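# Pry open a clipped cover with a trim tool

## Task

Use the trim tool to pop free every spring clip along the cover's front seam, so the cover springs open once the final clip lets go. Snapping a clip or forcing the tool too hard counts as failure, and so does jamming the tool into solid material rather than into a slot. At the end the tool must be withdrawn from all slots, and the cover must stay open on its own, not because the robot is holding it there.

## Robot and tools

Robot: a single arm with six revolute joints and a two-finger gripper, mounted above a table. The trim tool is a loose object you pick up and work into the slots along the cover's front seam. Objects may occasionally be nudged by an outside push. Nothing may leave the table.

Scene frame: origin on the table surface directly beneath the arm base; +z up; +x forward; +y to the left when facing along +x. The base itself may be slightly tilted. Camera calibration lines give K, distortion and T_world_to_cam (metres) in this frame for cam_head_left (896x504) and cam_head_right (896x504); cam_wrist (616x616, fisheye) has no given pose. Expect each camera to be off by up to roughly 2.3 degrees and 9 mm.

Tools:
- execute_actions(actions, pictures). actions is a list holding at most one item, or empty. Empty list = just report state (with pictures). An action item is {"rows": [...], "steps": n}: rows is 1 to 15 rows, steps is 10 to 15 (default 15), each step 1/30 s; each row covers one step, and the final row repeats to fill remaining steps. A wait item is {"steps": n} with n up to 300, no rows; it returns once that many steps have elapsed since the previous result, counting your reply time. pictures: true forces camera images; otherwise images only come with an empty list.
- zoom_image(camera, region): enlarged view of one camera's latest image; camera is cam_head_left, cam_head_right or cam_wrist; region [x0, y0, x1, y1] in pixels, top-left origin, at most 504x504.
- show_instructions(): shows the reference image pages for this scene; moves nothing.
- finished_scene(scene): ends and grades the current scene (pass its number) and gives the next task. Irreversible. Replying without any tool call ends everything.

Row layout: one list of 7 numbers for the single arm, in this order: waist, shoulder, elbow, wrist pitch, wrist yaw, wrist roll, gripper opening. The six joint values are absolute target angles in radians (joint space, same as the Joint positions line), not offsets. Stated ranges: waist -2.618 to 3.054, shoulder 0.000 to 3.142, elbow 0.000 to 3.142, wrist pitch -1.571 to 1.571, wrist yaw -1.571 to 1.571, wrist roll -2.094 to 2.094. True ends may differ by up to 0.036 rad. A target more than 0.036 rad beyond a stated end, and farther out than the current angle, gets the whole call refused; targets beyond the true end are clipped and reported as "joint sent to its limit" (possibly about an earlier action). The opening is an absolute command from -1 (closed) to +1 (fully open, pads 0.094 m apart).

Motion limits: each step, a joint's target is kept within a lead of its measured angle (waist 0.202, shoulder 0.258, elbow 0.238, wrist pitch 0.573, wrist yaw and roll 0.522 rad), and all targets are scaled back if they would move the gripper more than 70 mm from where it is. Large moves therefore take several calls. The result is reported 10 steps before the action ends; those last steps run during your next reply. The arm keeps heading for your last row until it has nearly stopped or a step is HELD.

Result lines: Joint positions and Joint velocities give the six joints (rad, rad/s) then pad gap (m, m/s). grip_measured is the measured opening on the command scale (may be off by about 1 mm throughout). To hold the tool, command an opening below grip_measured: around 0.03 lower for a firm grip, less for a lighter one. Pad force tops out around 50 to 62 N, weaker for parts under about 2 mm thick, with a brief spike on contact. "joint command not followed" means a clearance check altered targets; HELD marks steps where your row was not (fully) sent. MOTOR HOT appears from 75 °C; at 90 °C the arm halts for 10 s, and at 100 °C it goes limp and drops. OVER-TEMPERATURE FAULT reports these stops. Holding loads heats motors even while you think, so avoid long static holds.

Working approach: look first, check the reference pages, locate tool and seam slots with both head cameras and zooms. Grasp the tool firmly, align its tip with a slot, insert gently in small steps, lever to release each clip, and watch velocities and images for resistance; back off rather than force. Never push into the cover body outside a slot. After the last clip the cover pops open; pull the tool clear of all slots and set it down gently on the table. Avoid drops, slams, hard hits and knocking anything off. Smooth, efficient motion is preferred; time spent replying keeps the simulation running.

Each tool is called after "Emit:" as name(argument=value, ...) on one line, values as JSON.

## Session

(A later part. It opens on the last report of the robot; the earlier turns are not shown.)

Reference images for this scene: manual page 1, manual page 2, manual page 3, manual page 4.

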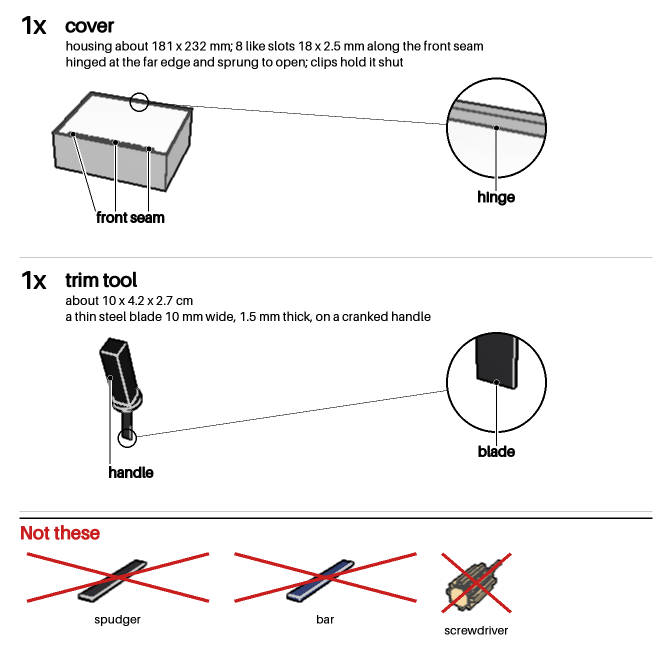

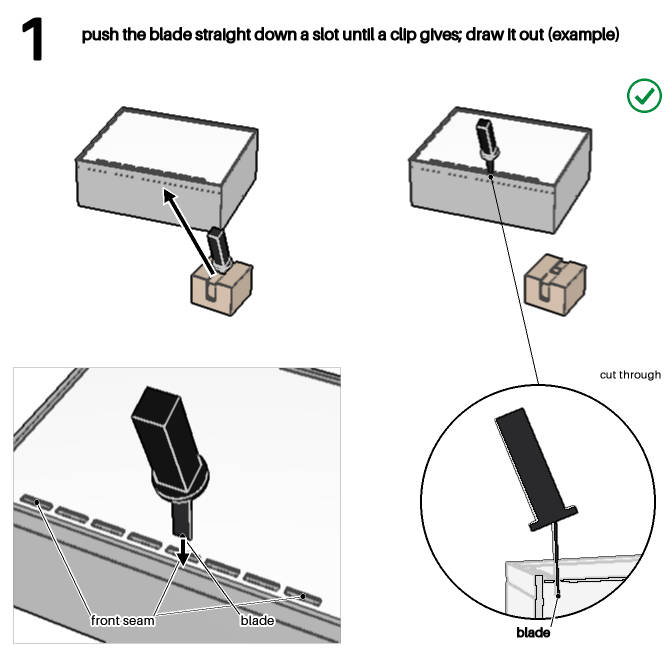

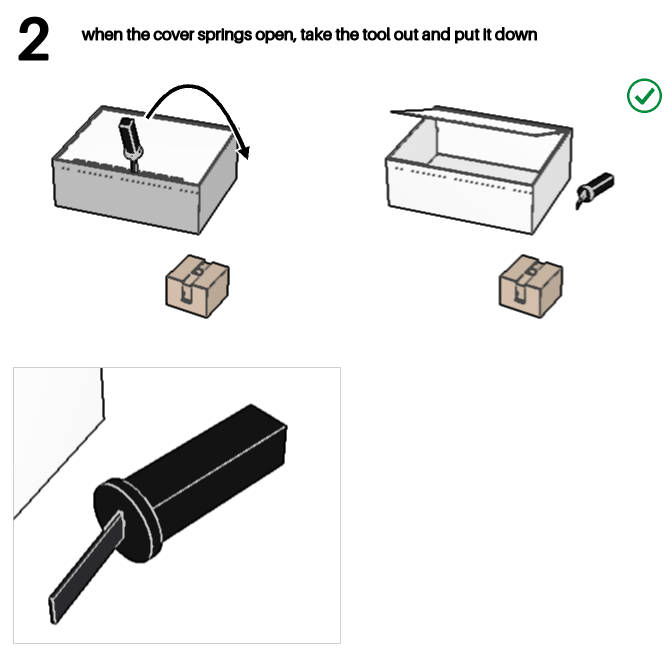

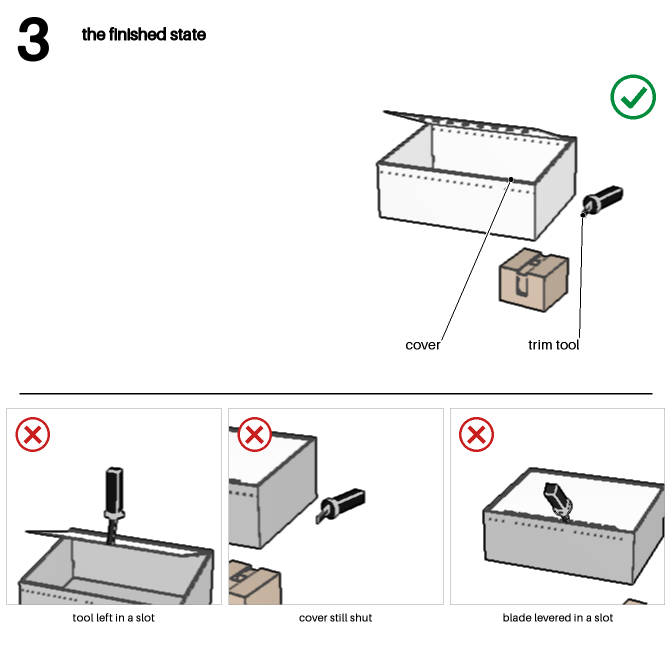

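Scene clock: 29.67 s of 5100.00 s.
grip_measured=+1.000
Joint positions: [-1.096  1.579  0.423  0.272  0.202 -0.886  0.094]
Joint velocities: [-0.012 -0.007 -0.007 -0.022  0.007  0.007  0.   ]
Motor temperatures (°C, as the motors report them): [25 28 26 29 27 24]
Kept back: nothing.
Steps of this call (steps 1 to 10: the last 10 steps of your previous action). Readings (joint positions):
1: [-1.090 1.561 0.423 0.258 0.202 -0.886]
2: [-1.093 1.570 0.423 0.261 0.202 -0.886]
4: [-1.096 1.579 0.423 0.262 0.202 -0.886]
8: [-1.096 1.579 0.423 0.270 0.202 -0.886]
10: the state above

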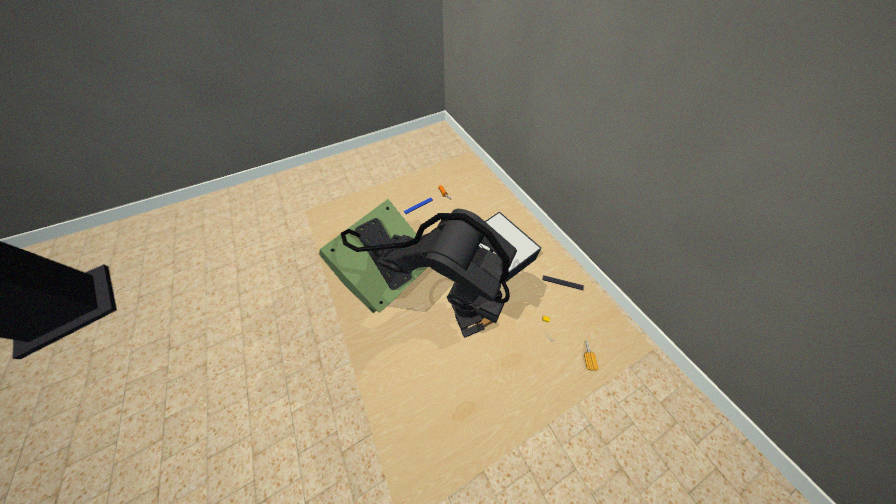

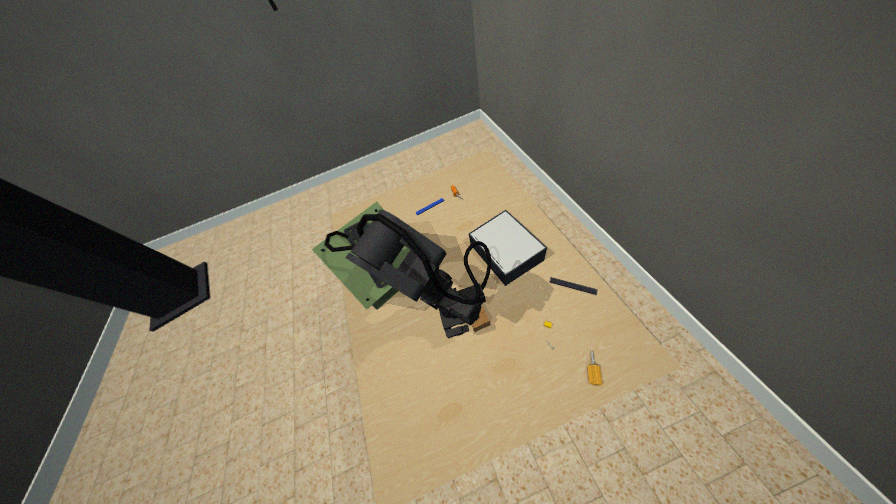

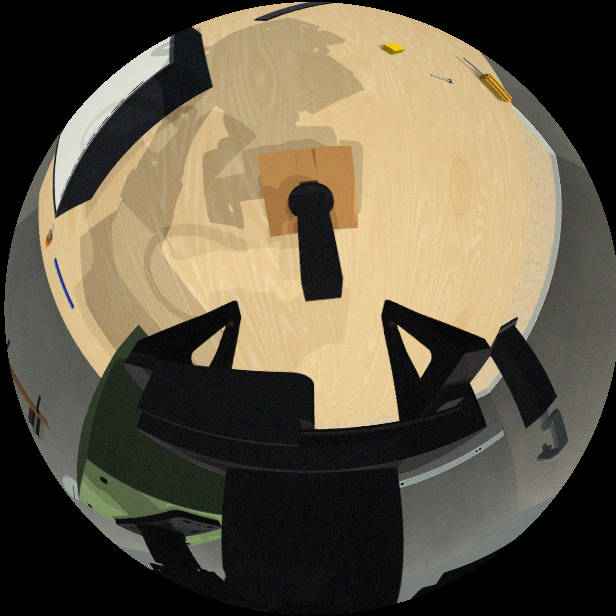

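Emit:
execute_actions(actions=[{"rows":[[-1.085,1.61,0.455,0.28,0.2,-0.88,1],[-1.075,1.63,0.47,0.29,0.2,-0.875,1],[-1.065,1.655,0.485,0.295,0.2,-0.87,1],[-1.055,1.675,0.50,0.305,0.2,-0.865,1],[-1.05,1.685,0.505,0.31,0.2,-0.865,1]],"steps":15}])

Emit:
execute_actions(actions=[])

Scene clock: 34.63 s of 5100.00 s.
grip_measured=+1.000
Joint positions: [-1.077  1.64   0.462  0.28   0.202 -0.881  0.094]
Joint velocities: [ 0.232  0.545  0.393  0.066 -0.022  0.139  0.   ]
Motor temperatures (°C, as the motors report them): [25 28 26 28 27 24]
Steps of this call (steps 1 to 30: the robot went on to your last target; steps 31 to 90: nothing new was sent; then 1.80 s passed at rest; steps 91 to 95: the first 5 steps of this action). Readings (joint positions):
91: [-1.096 1.580 0.423 0.276 0.202 -0.886]
92: [-1.095 1.587 0.427 0.276 0.202 -0.886]
94: [-1.085 1.620 0.448 0.277 0.202 -0.882]
95: the state above

Scene clock: 34.97 s of 5100.00 s.
grip_measured=+1.000
Joint positions: [-1.061  1.669  0.482  0.295  0.202 -0.875  0.094]
Joint velocities: [ 0.002 -0.012 -0.017  0.051 -0.066  0.007  0.   ]
Motor temperatures (°C, as the motors report them): [25 28 26 28 27 24]
Kept back: nothing.
Steps of this call (steps 1 to 10: the last 10 steps of your previous action). Readings (joint positions):
1: [-1.070 1.656 0.472 0.284 0.202 -0.879]
2: [-1.064 1.665 0.478 0.287 0.202 -0.879]
4: [-1.061 1.669 0.482 0.292 0.202 -0.877]
8: [-1.061 1.669 0.482 0.294 0.202 -0.875]
10: the state above

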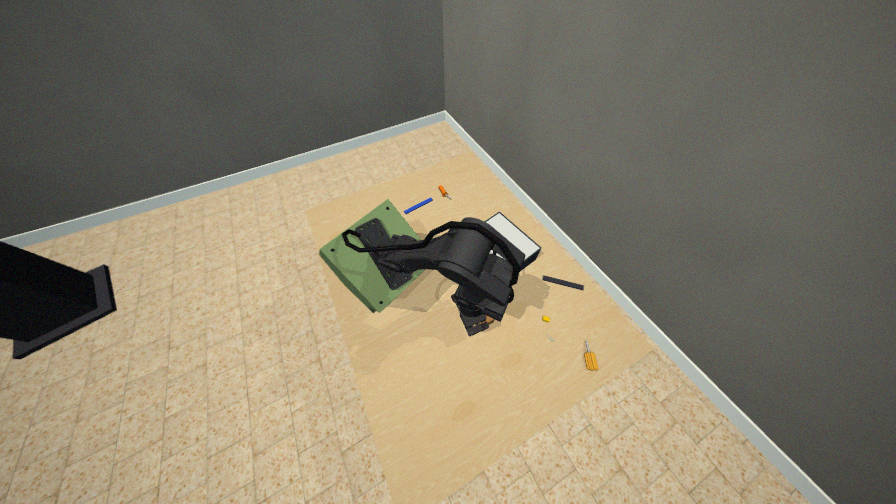

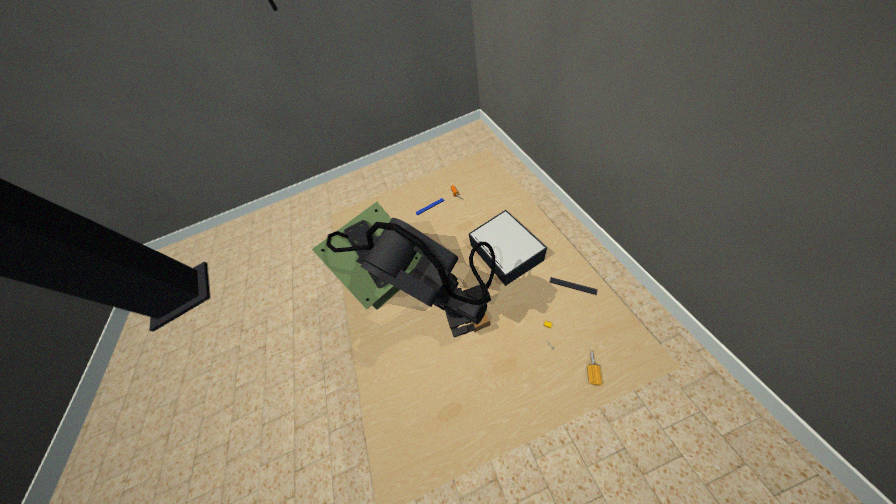

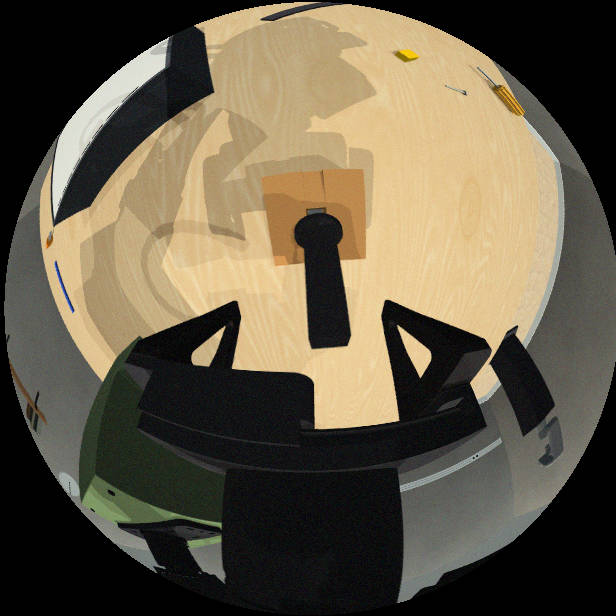

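Emit:
execute_actions(actions=[{"rows":[[-1.07,1.70,0.515,0.315,0.2,-0.875,1],[-1.07,1.72,0.53,0.322,0.2,-0.875,1],[-1.07,1.74,0.545,0.328,0.2,-0.875,1],[-1.07,1.76,0.56,0.335,0.2,-0.875,1]],"steps":14}])

Emit:
execute_actions(actions=[])

Scene clock: 35.40 s of 5100.00 s.
grip_measured=+1.000
Joint positions: [-1.061  1.708  0.507  0.301  0.202 -0.874  0.094]
Joint velocities: [-0.007  0.559  0.413  0.081  0.022  0.022  0.   ]
Motor temperatures (°C, as the motors report them): [25 28 26 28 27 24]
Steps of this call (steps 1 to 9: the robot went on to your last target; steps 10 to 13: the first 4 steps of this action). Readings (joint positions):
10: [-1.061 1.671 0.482 0.297 0.202 -0.874]
11: [-1.061 1.677 0.486 0.298 0.202 -0.874]
13: the state above

Scene clock: 35.73 s of 5100.00 s.
grip_measured=+1.000
Joint positions: [-1.061  1.744  0.536  0.32   0.202 -0.874  0.094]
Joint velocities: [-0.022  0.012 -0.017 -0.066  0.007 -0.051  0.   ]
Motor temperatures (°C, as the motors report them): [25 28 26 28 27 24]
Kept back: nothing.
Steps of this call (steps 1 to 10: the last 10 steps of your previous action). Readings (joint positions):
1: [-1.061 1.725 0.520 0.305 0.202 -0.874]
2: [-1.061 1.737 0.530 0.309 0.202 -0.874]
4: [-1.061 1.744 0.536 0.315 0.202 -0.874]
8: [-1.061 1.744 0.536 0.320 0.202 -0.874]
10: the state above

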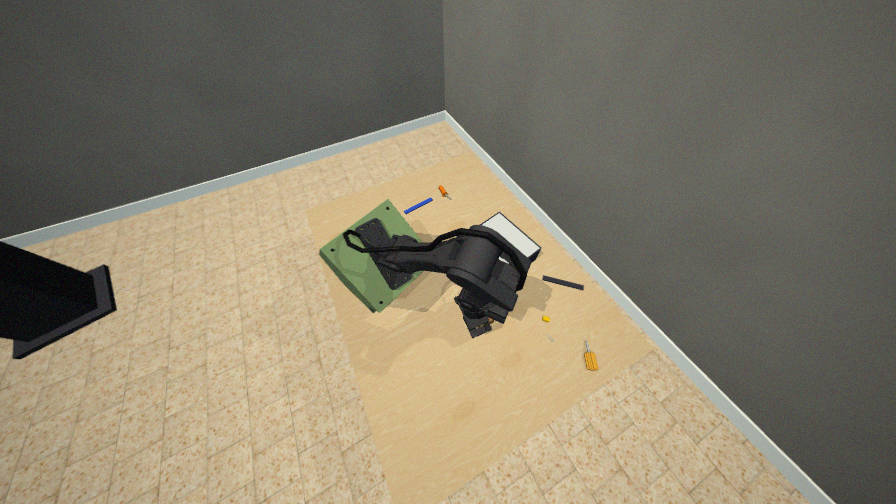

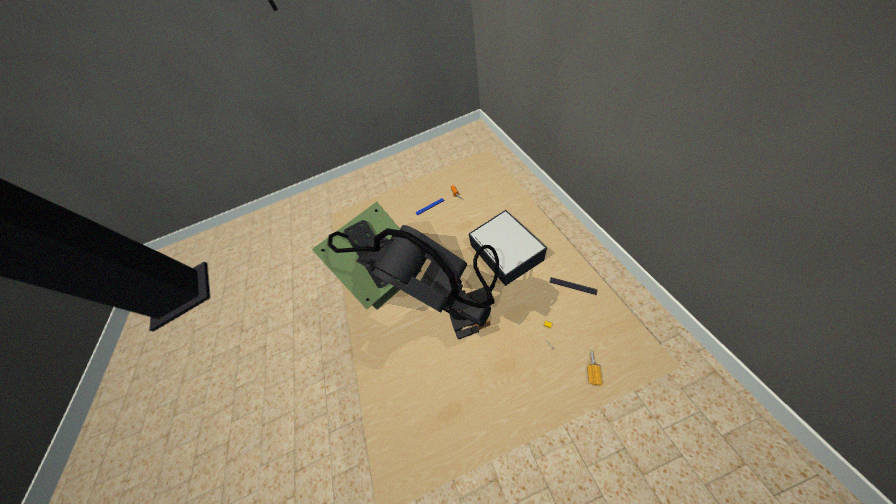

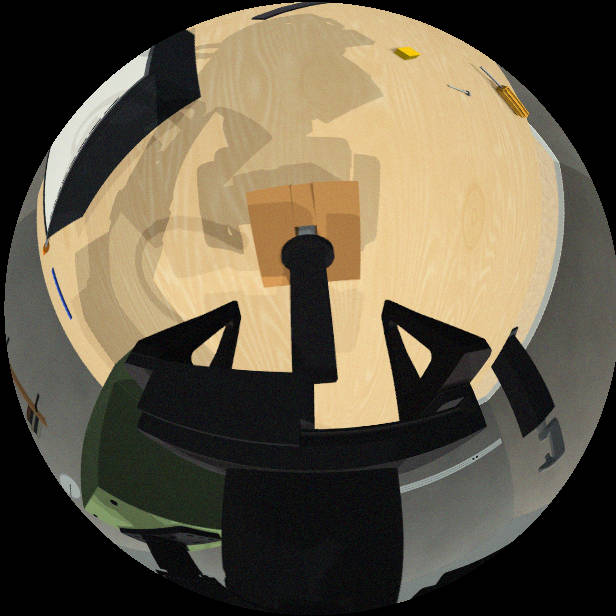

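Emit:
execute_actions(actions=[{"rows":[[-1.07,1.76,0.56,0.335,0.2,-0.875,0.3],[-1.07,1.76,0.56,0.335,0.2,-0.875,-0.1],[-1.07,1.76,0.56,0.335,0.2,-0.875,-0.4]],"steps":15}])

Emit:
execute_actions(actions=[{"steps":20}], pictures=true)

Scene clock: 36.83 s of 5100.00 s.
grip_measured=-0.299
Joint positions: [-1.061  1.744  0.536  0.321  0.202 -0.874  0.033]
Joint velocities: [ 0.022 -0.002  0.007 -0.066 -0.037 -0.037 -0.2  ]
Motor temperatures (°C, as the motors report them): [25 28 26 28 27 24]
Steps of this call (steps 1 to 28: the robot went on to your last target; steps 29 to 33: the first 5 steps of this action). Readings (joint positions):
29: [-1.061 1.744 0.536 0.321 0.202 -0.874]
30: [-1.061 1.744 0.536 0.321 0.202 -0.874]
32: [-1.061 1.744 0.536 0.321 0.202 -0.874]
33: the state above

Scene clock: 37.50 s of 5100.00 s.
grip_measured=-0.398
Joint positions: [-1.061  1.744  0.536  0.321  0.202 -0.874  0.028]
Joint velocities: [-0.017  0.007  0.017 -0.066  0.066 -0.022 -0.   ]
Motor temperatures (°C, as the motors report them): [25 28 26 28 27 24]
Kept back: nothing.
Steps of this call (steps 1 to 10: the last 10 steps of your previous action; steps 11 to 15: the robot went on to your last target; steps 16 to 20: nothing new was sent). Readings (joint positions):
1: [-1.061 1.744 0.536 0.321 0.202 -0.874]
2: [-1.061 1.744 0.536 0.321 0.202 -0.874]
4: [-1.061 1.744 0.536 0.321 0.202 -0.874]
8: [-1.061 1.744 0.536 0.321 0.202 -0.874]
20: the state above
The arm was judged still, so your last target was given up. Only a new action makes it travel on or press farther. Fingers that are still opening or closing keep moving.

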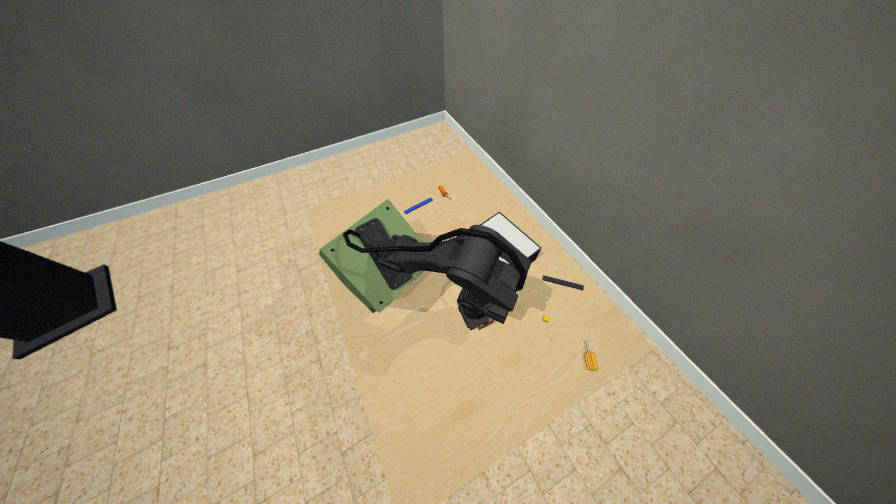

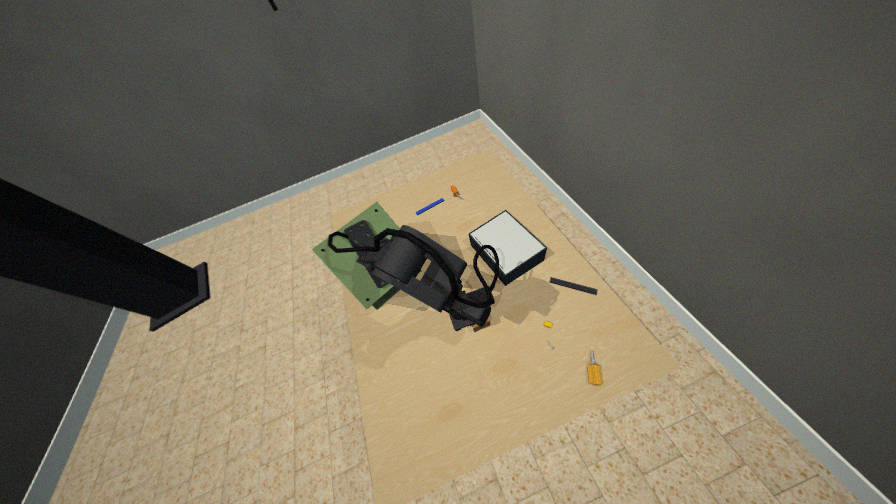

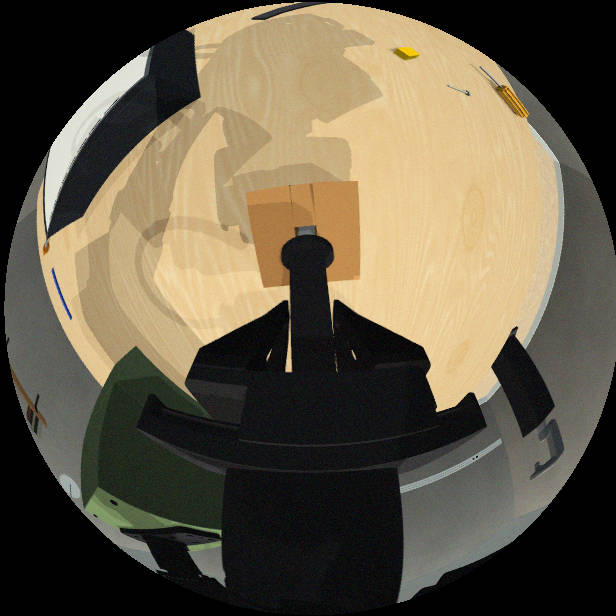

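Emit:
execute_actions(actions=[{"rows":[[-1.07,1.76,0.56,0.335,0.2,-0.875,-0.5],[-1.07,1.76,0.56,0.335,0.2,-0.875,-0.6],[-1.07,1.76,0.56,0.335,0.2,-0.875,-0.7],[-1.07,1.76,0.56,0.335,0.2,-0.875,-0.78]],"steps":15}])

Emit:
execute_actions(actions=[{"steps":20}], pictures=true)

Scene clock: 38.10 s of 5100.00 s.
grip_measured=-0.728
Joint positions: [-1.061  1.744  0.536  0.321  0.202 -0.874  0.013]
Joint velocities: [-0.002  0.007 -0.002  0.007 -0.051  0.007 -0.001]
Motor temperatures (°C, as the motors report them): [25 28 26 28 27 24]
Steps of this call (steps 1 to 13: nothing new was sent; steps 14 to 18: the first 5 steps of this action). Readings (joint positions):
14: [-1.061 1.744 0.536 0.321 0.202 -0.874]
15: [-1.061 1.744 0.536 0.321 0.202 -0.874]
17: [-1.061 1.744 0.536 0.321 0.202 -0.874]
18: the state above

Scene clock: 38.77 s of 5100.00 s.
grip_measured=-0.728
Joint positions: [-1.061  1.744  0.536  0.321  0.202 -0.874  0.013]
Joint velocities: [-0.017  0.017 -0.002 -0.007  0.007 -0.022 -0.001]
Motor temperatures (°C, as the motors report them): [25 28 26 28 27 24]
Kept back: nothing.
Steps of this call (steps 1 to 10: the last 10 steps of your previous action; steps 11 to 15: the robot went on to your last target; steps 16 to 20: nothing new was sent). Readings (joint positions):
1: [-1.061 1.744 0.536 0.321 0.202 -0.874]
2: [-1.061 1.744 0.536 0.321 0.202 -0.874]
4: [-1.061 1.744 0.536 0.321 0.202 -0.874]
8: [-1.061 1.744 0.536 0.321 0.202 -0.874]
20: the state above
The arm was judged still, so your last target was given up. Only a new action makes it travel on or press farther. Fingers that are still opening or closing keep moving.

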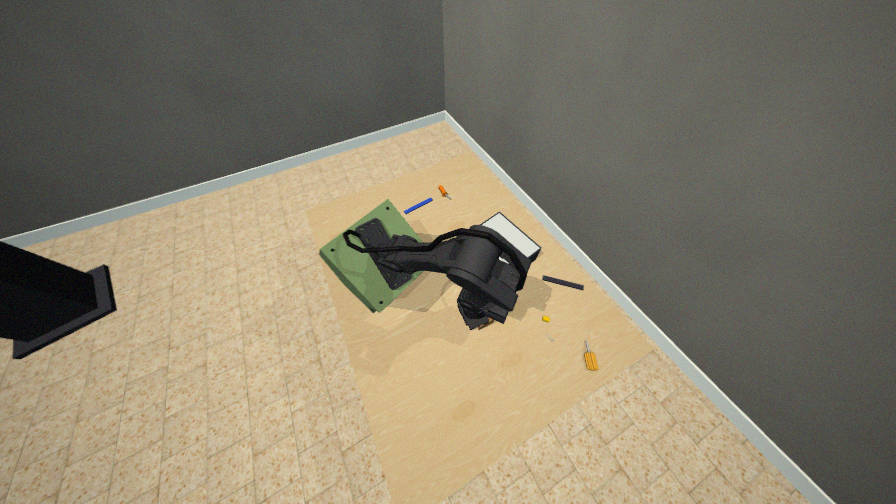

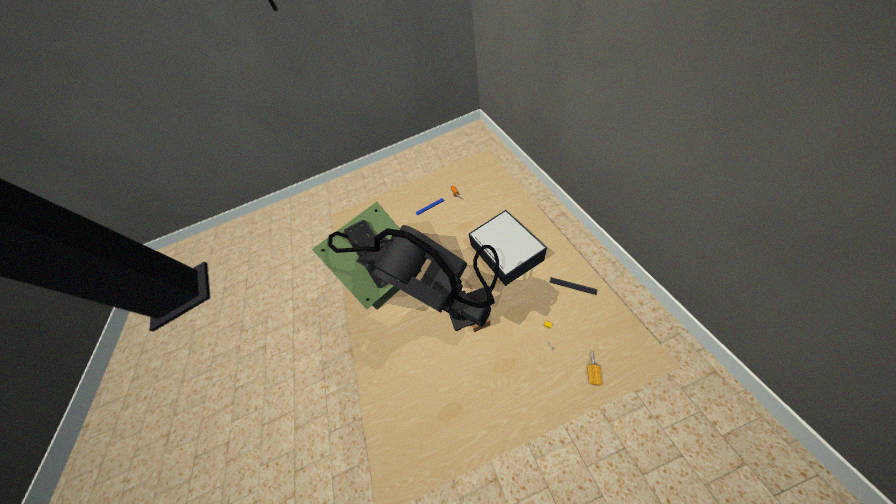

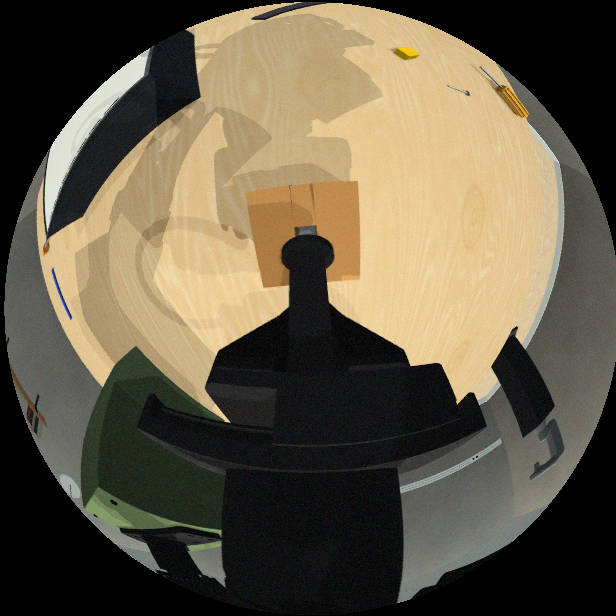

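Emit:
execute_actions(actions=[{"rows":[[-1.061,1.735,0.535,0.31,0.205,-0.87,-0.77],[-1.055,1.72,0.535,0.295,0.21,-0.865,-0.77],[-1.05,1.70,0.535,0.275,0.213,-0.86,-0.77],[-1.045,1.68,0.533,0.255,0.216,-0.855,-0.77],[-1.04,1.66,0.53,0.235,0.22,-0.85,-0.77],[-1.03,1.64,0.53,0.215,0.224,-0.845,-0.77],[-1.025,1.62,0.528,0.195,0.228,-0.84,-0.77],[-1.02,1.60,0.526,0.175,0.232,-0.835,-0.77],[-1.01,1.58,0.524,0.155,0.236,-0.83,-0.77],[-1.0,1.56,0.522,0.135,0.24,-0.825,-0.77],[-0.99,1.53,0.52,0.11,0.245,-0.82,-0.77],[-0.98,1.50,0.52,0.085,0.25,-0.815,-0.77]],"steps":15}])

Emit:
execute_actions(actions=[])

Scene clock: 39.93 s of 5100.00 s.
grip_measured=-0.728
Joint positions: [-1.059  1.716  0.536  0.292  0.204 -0.869  0.013]
Joint velocities: [ 0.046 -0.476 -0.007 -0.418  0.022 -0.037 -0.001]
Motor temperatures (°C, as the motors report them): [25 28 26 28 27 24]
Steps of this call (steps 1 to 30: nothing new was sent; steps 31 to 35: the first 5 steps of this action). Readings (joint positions):
31: [-1.061 1.744 0.536 0.321 0.202 -0.874]
32: [-1.061 1.744 0.536 0.320 0.202 -0.874]
34: [-1.060 1.730 0.536 0.305 0.202 -0.872]
35: the state above

Scene clock: 40.27 s of 5100.00 s.
grip_measured=-0.728
Joint positions: [-0.992  1.513  0.536  0.151  0.234 -0.834  0.013]
Joint velocities: [ 0.056 -0.208  0.002 -0.168  0.066  0.037 -0.   ]
Motor temperatures (°C, as the motors report them): [25 29 26 28 27 24]
Kept back: nothing.
Steps of this call (steps 1 to 10: the last 10 steps of your previous action). Readings (joint positions):
1: [-1.055 1.697 0.536 0.276 0.207 -0.867]
2: [-1.050 1.676 0.536 0.261 0.210 -0.864]
4: [-1.037 1.632 0.536 0.231 0.217 -0.856]
8: [-1.002 1.541 0.536 0.164 0.231 -0.839]
10: the state above

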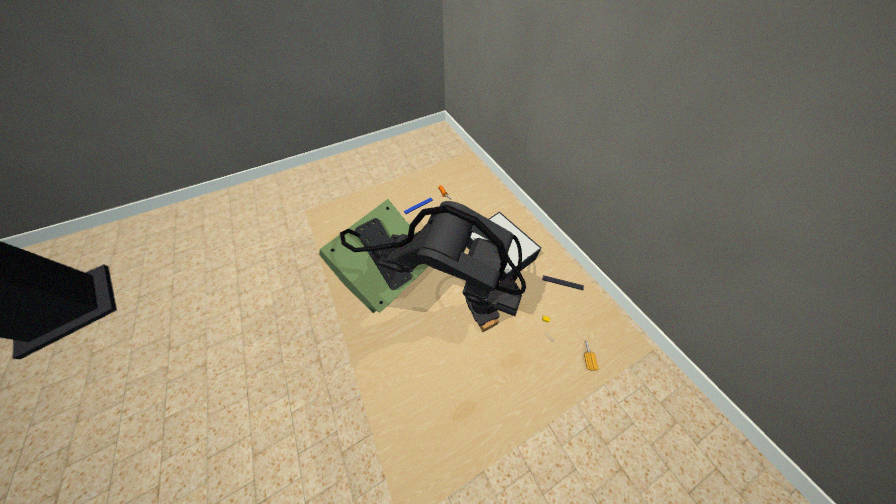

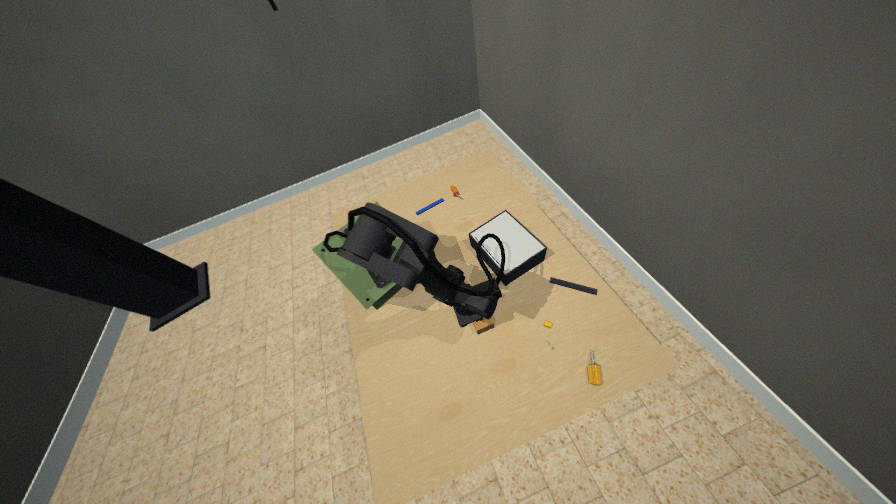

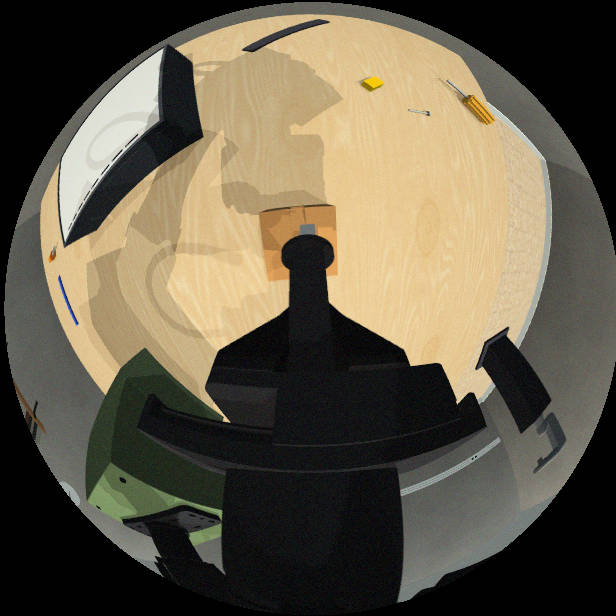

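Emit:
execute_actions(actions=[{"rows":[[-0.95,1.47,0.54,0.06,0.26,-0.79,-0.77],[-0.90,1.45,0.55,0.03,0.28,-0.74,-0.77],[-0.84,1.44,0.565,0.0,0.30,-0.68,-0.77],[-0.78,1.44,0.58,-0.03,0.33,-0.62,-0.77],[-0.72,1.45,0.595,-0.06,0.355,-0.555,-0.77],[-0.66,1.47,0.61,-0.09,0.38,-0.49,-0.77],[-0.60,1.49,0.625,-0.11,0.405,-0.43,-0.77],[-0.54,1.51,0.64,-0.13,0.43,-0.37,-0.77],[-0.48,1.54,0.66,-0.15,0.455,-0.305,-0.77],[-0.42,1.57,0.68,-0.17,0.48,-0.24,-0.77],[-0.36,1.60,0.70,-0.19,0.505,-0.18,-0.77],[-0.30,1.63,0.72,-0.21,0.53,-0.115,-0.77],[-0.24,1.67,0.74,-0.23,0.555,-0.05,-0.77],[-0.18,1.71,0.76,-0.25,0.58,0.01,-0.77],[-0.12,1.75,0.78,-0.27,0.605,0.075,-0.77]],"steps":15}])

Emit:
execute_actions(actions=[{"rows":[[-0.06,1.79,0.80,-0.285,0.63,0.135,-0.77],[-0.01,1.83,0.82,-0.295,0.65,0.19,-0.77],[0.03,1.87,0.835,-0.30,0.67,0.23,-0.77],[0.04,1.90,0.84,-0.30,0.675,0.245,-0.77],[0.04,1.93,0.84,-0.30,0.675,0.245,-0.77]],"steps":15}])

Emit:
execute_actions(actions=[{"steps":15}], pictures=true)

Scene clock: 42.17 s of 5100.00 s.
grip_measured=-0.728
Joint positions: [-0.843  1.466  0.548  0.036  0.3   -0.719  0.013]
Joint velocities: [ 1.707 -0.115  0.31  -0.549  0.388  1.048 -0.   ]
Motor temperatures (°C, as the motors report them): [25 29 26 28 27 24]
Steps of this call (steps 1 to 30: the robot went on to your last target; steps 31 to 52: nothing new was sent; steps 53 to 57: the first 5 steps of this action). Readings (joint positions):
53: [-0.987 1.506 0.536 0.101 0.247 -0.820]
54: [-0.973 1.498 0.536 0.090 0.256 -0.807]
56: [-0.899 1.473 0.539 0.057 0.284 -0.755]
57: the state above

Scene clock: 42.67 s of 5100.00 s.
grip_measured=-0.728
Joint positions: [ 0.019  1.866  0.816 -0.219  0.596  0.079  0.013]
Joint velocities: [ 0.847  0.96   0.208 -0.168  0.212  1.004  0.001]
Motor temperatures (°C, as the motors report them): [25 29 26 28 27 24]
Steps of this call (steps 1 to 10: the last 10 steps of your previous action; steps 11 to 15: the first 5 steps of this action). Readings (joint positions):
11: [-0.177 1.707 0.755 -0.166 0.526 -0.123]
12: [-0.119 1.748 0.774 -0.184 0.548 -0.064]
14: [-0.017 1.830 0.807 -0.211 0.585 0.040]
15: the state above

Scene clock: 43.17 s of 5100.00 s.
grip_measured=-0.728
Joint positions: [ 0.041  1.931  0.82  -0.281  0.66   0.231  0.013]
Joint velocities: [ 0.002 -0.007 -0.002  0.007  0.037 -0.051 -0.001]
Motor temperatures (°C, as the motors report them): [25 29 26 28 27 24]
Kept back: nothing.
Steps of this call (steps 1 to 10: the last 10 steps of your previous action; steps 11 to 15: the robot went on to your last target). Readings (joint positions):
1: [0.040 1.894 0.820 -0.226 0.604 0.110]
2: [0.049 1.914 0.820 -0.237 0.610 0.135]
4: [0.047 1.931 0.820 -0.262 0.625 0.171]
8: [0.041 1.931 0.820 -0.276 0.649 0.210]
15: the state above

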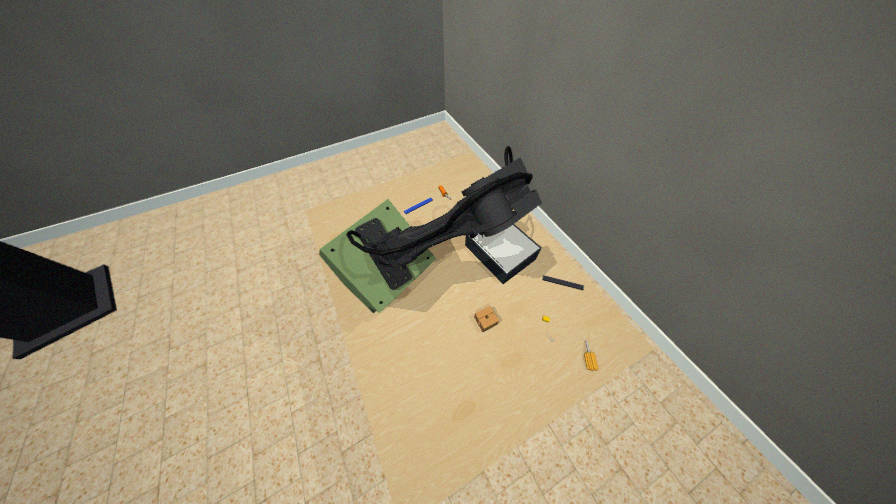

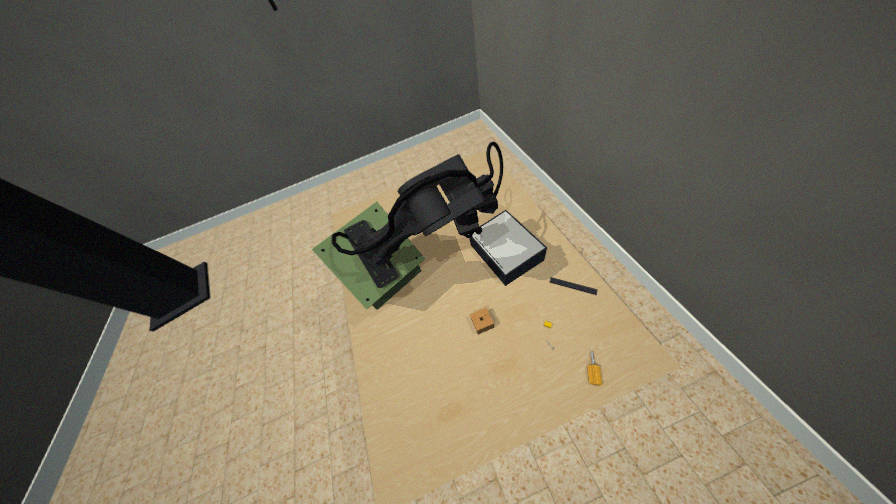

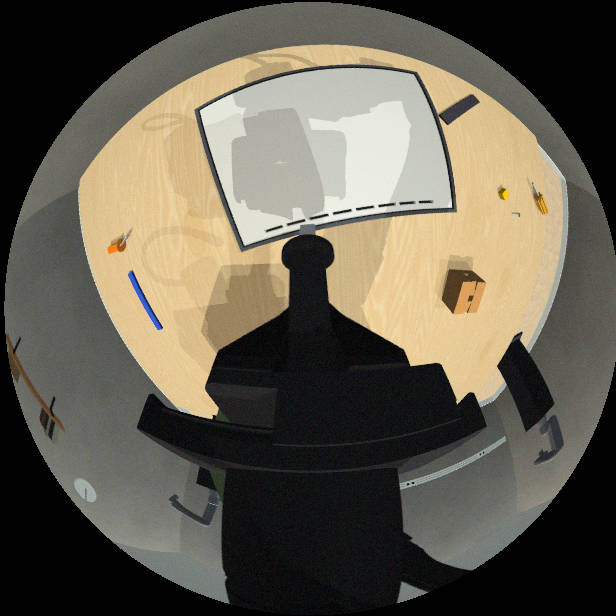

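Emit:
execute_actions(actions=[{"rows":[[0.035,1.95,0.83,-0.28,0.63,0.17,-0.77],[0.03,1.97,0.83,-0.26,0.60,0.11,-0.77],[0.025,1.99,0.83,-0.24,0.58,0.07,-0.77],[0.02,2.01,0.83,-0.22,0.58,0.07,-0.77]],"steps":15}])

Emit:
execute_actions(actions=[{"steps":15}], pictures=true)

Scene clock: 44.33 s of 5100.00 s.
grip_measured=-0.728
Joint positions: [ 0.029  1.969  0.82  -0.257  0.624  0.146  0.013]
Joint velocities: [-0.125  0.481 -0.012  0.095 -0.242 -0.432 -0.001]
Motor temperatures (°C, as the motors report them): [25 29 26 28 27 24]
Steps of this call (steps 1 to 15: the robot went on to your last target; steps 16 to 30: nothing new was sent; steps 31 to 35: the first 5 steps of this action). Readings (joint positions):
31: [0.040 1.931 0.820 -0.282 0.660 0.227]
32: [0.039 1.934 0.820 -0.281 0.652 0.208]
34: [0.033 1.954 0.820 -0.266 0.632 0.162]
35: the state above

Scene clock: 44.83 s of 5100.00 s.
grip_measured=-0.728
Joint positions: [ 0.021  2.003  0.82  -0.238  0.593  0.082  0.013]
Joint velocities: [-0.002  0.012 -0.002  0.022 -0.007 -0.081  0.001]
Motor temperatures (°C, as the motors report them): [25 29 26 28 27 24]
Kept back: nothing.
Steps of this call (steps 1 to 10: the last 10 steps of your previous action; steps 11 to 15: the robot went on to your last target). Readings (joint positions):
1: [0.026 1.983 0.820 -0.253 0.616 0.132]
2: [0.023 1.994 0.820 -0.252 0.611 0.122]
4: [0.021 2.003 0.820 -0.251 0.603 0.106]
8: [0.021 2.003 0.820 -0.243 0.596 0.090]
15: the state above

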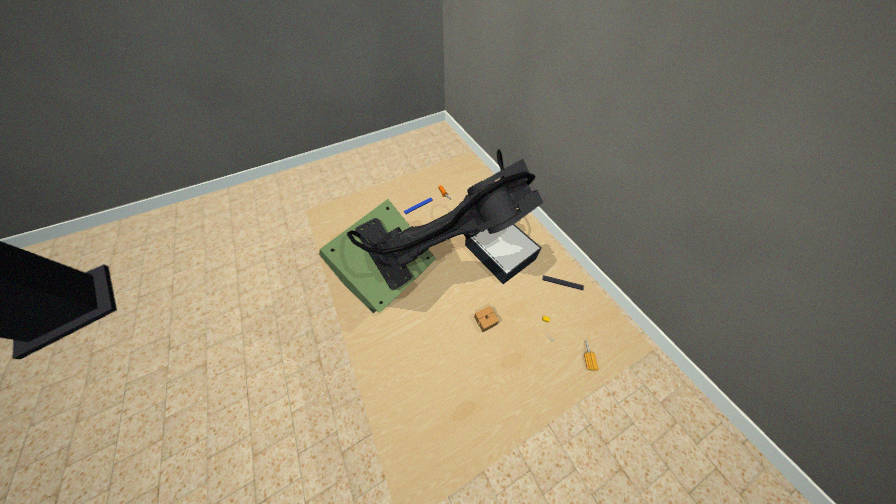

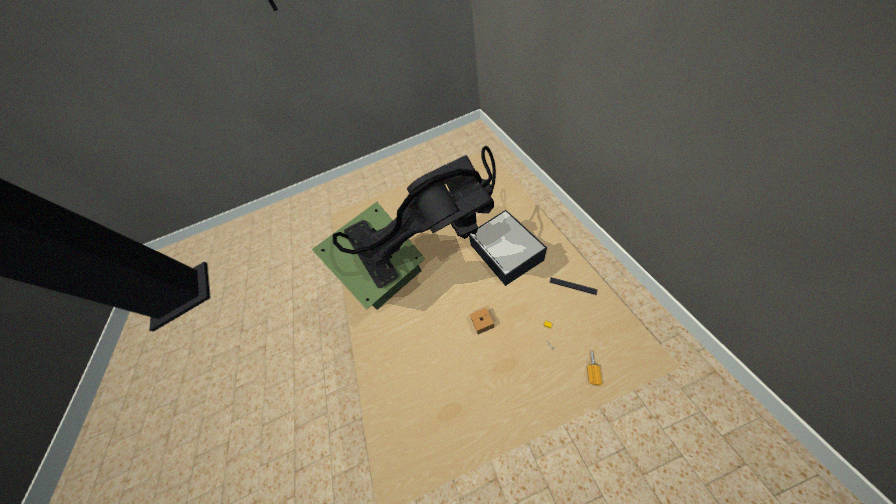

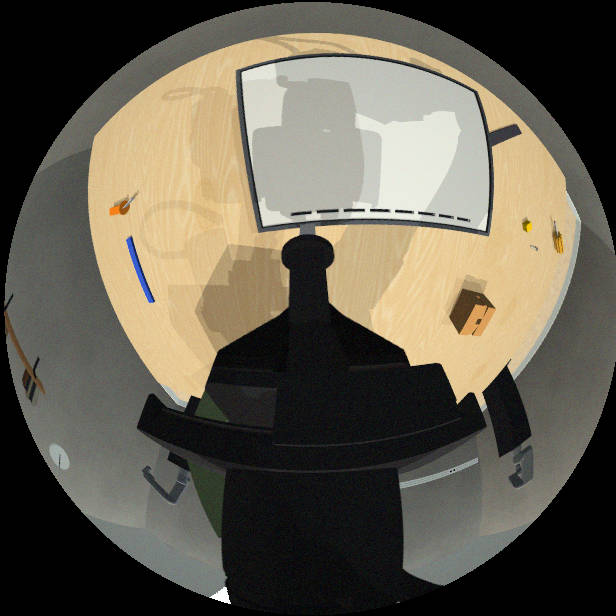

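Emit:
zoom_image(camera="cam_wrist", region=[250,190,400,270])

Region (250, 190, 400, 270) of cam_wrist's 616x616 image, scaled by 3.360, with more detail than that image has; it fills the top 269 rows of this view, and the rest is white.

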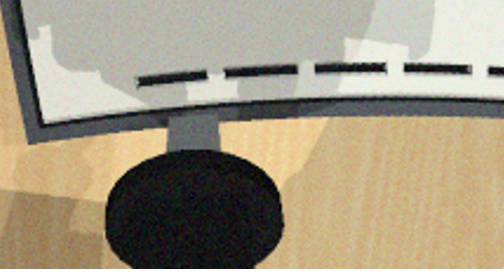

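Emit:
execute_actions(actions=[{"rows":[[0.015,2.03,0.83,-0.21,0.585,0.075,-0.77],[0.008,2.05,0.83,-0.19,0.585,0.075,-0.77],[0.0,2.07,0.83,-0.17,0.585,0.075,-0.77],[-0.008,2.09,0.83,-0.15,0.585,0.075,-0.77],[-0.012,2.10,0.83,-0.14,0.585,0.075,-0.77]],"steps":15}])

Emit:
execute_actions(actions=[{"steps":15}], pictures=true)

Emit:
zoom_image(camera="cam_wrist", region=[250,190,400,270])

Scene clock: 48.57 s of 5100.00 s.
grip_measured=-0.728
Joint positions: [ 0.005  2.05   0.82  -0.195  0.592  0.08   0.013]
Joint velocities: [-0.203  0.545  0.012  0.33   0.022 -0.007 -0.   ]
Motor temperatures (°C, as the motors report them): [25 29 26 28 27 24]
Steps of this call (steps 1 to 15: the robot went on to your last target; steps 16 to 90: nothing new was sent; then 0.57 s passed at rest; steps 91 to 95: the first 5 steps of this action). Readings (joint positions):
91: [0.021 2.004 0.820 -0.236 0.592 0.080]
92: [0.020 2.009 0.820 -0.230 0.592 0.080]
94: [0.012 2.033 0.820 -0.207 0.592 0.080]
95: the state above

Scene clock: 49.07 s of 5100.00 s.
grip_measured=-0.728
Joint positions: [-0.014  2.094  0.82  -0.159  0.592  0.08   0.013]
Joint velocities: [-0.007  0.002 -0.022 -0.022 -0.066 -0.051 -0.001]
Motor temperatures (°C, as the motors report them): [25 29 26 28 27 24]
Kept back: nothing.
Steps of this call (steps 1 to 10: the last 10 steps of your previous action; steps 11 to 15: the robot went on to your last target). Readings (joint positions):
1: [-0.001 2.067 0.820 -0.186 0.592 0.080]
2: [-0.007 2.081 0.820 -0.182 0.592 0.080]
4: [-0.013 2.093 0.820 -0.179 0.592 0.080]
8: [-0.014 2.094 0.820 -0.166 0.592 0.080]
15: the state above

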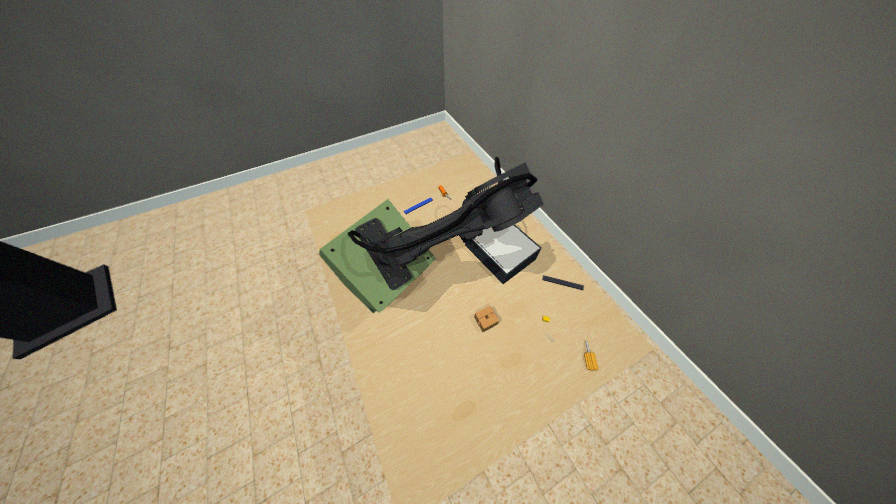

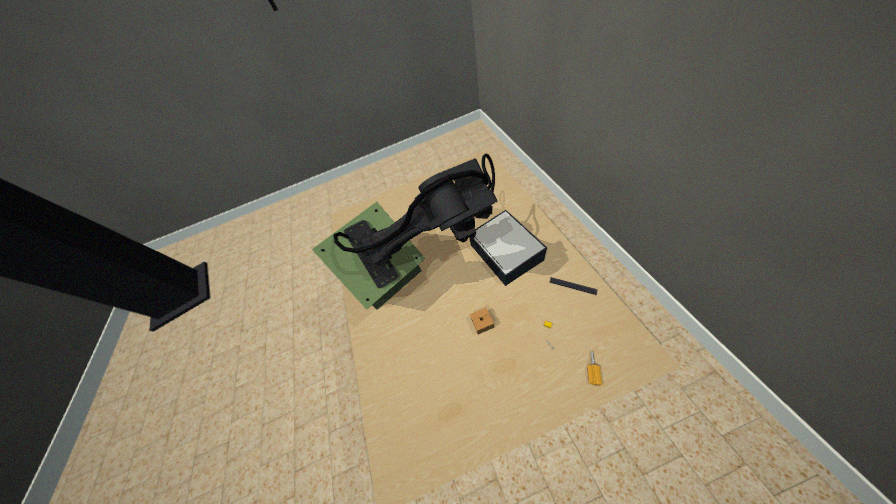

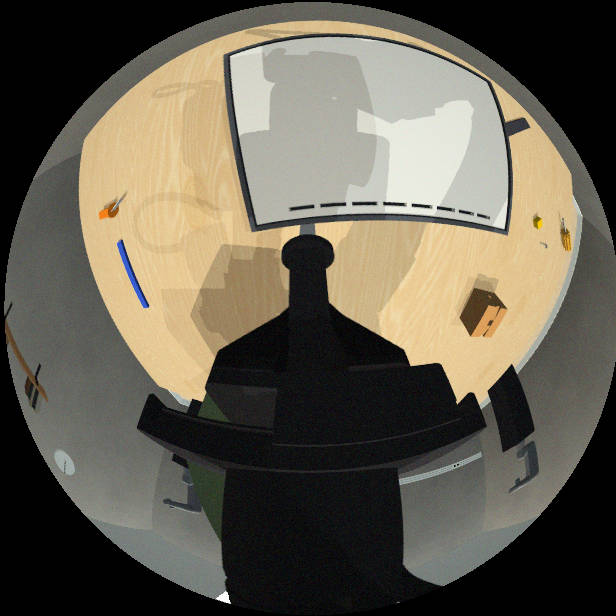

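Region (250, 190, 400, 270) of cam_wrist's 616x616 image, scaled by 3.360, with more detail than that image has; it fills the top 269 rows of this view, and the rest is white.

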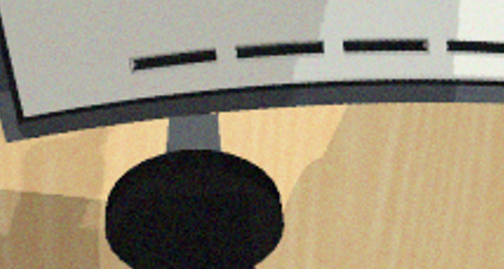

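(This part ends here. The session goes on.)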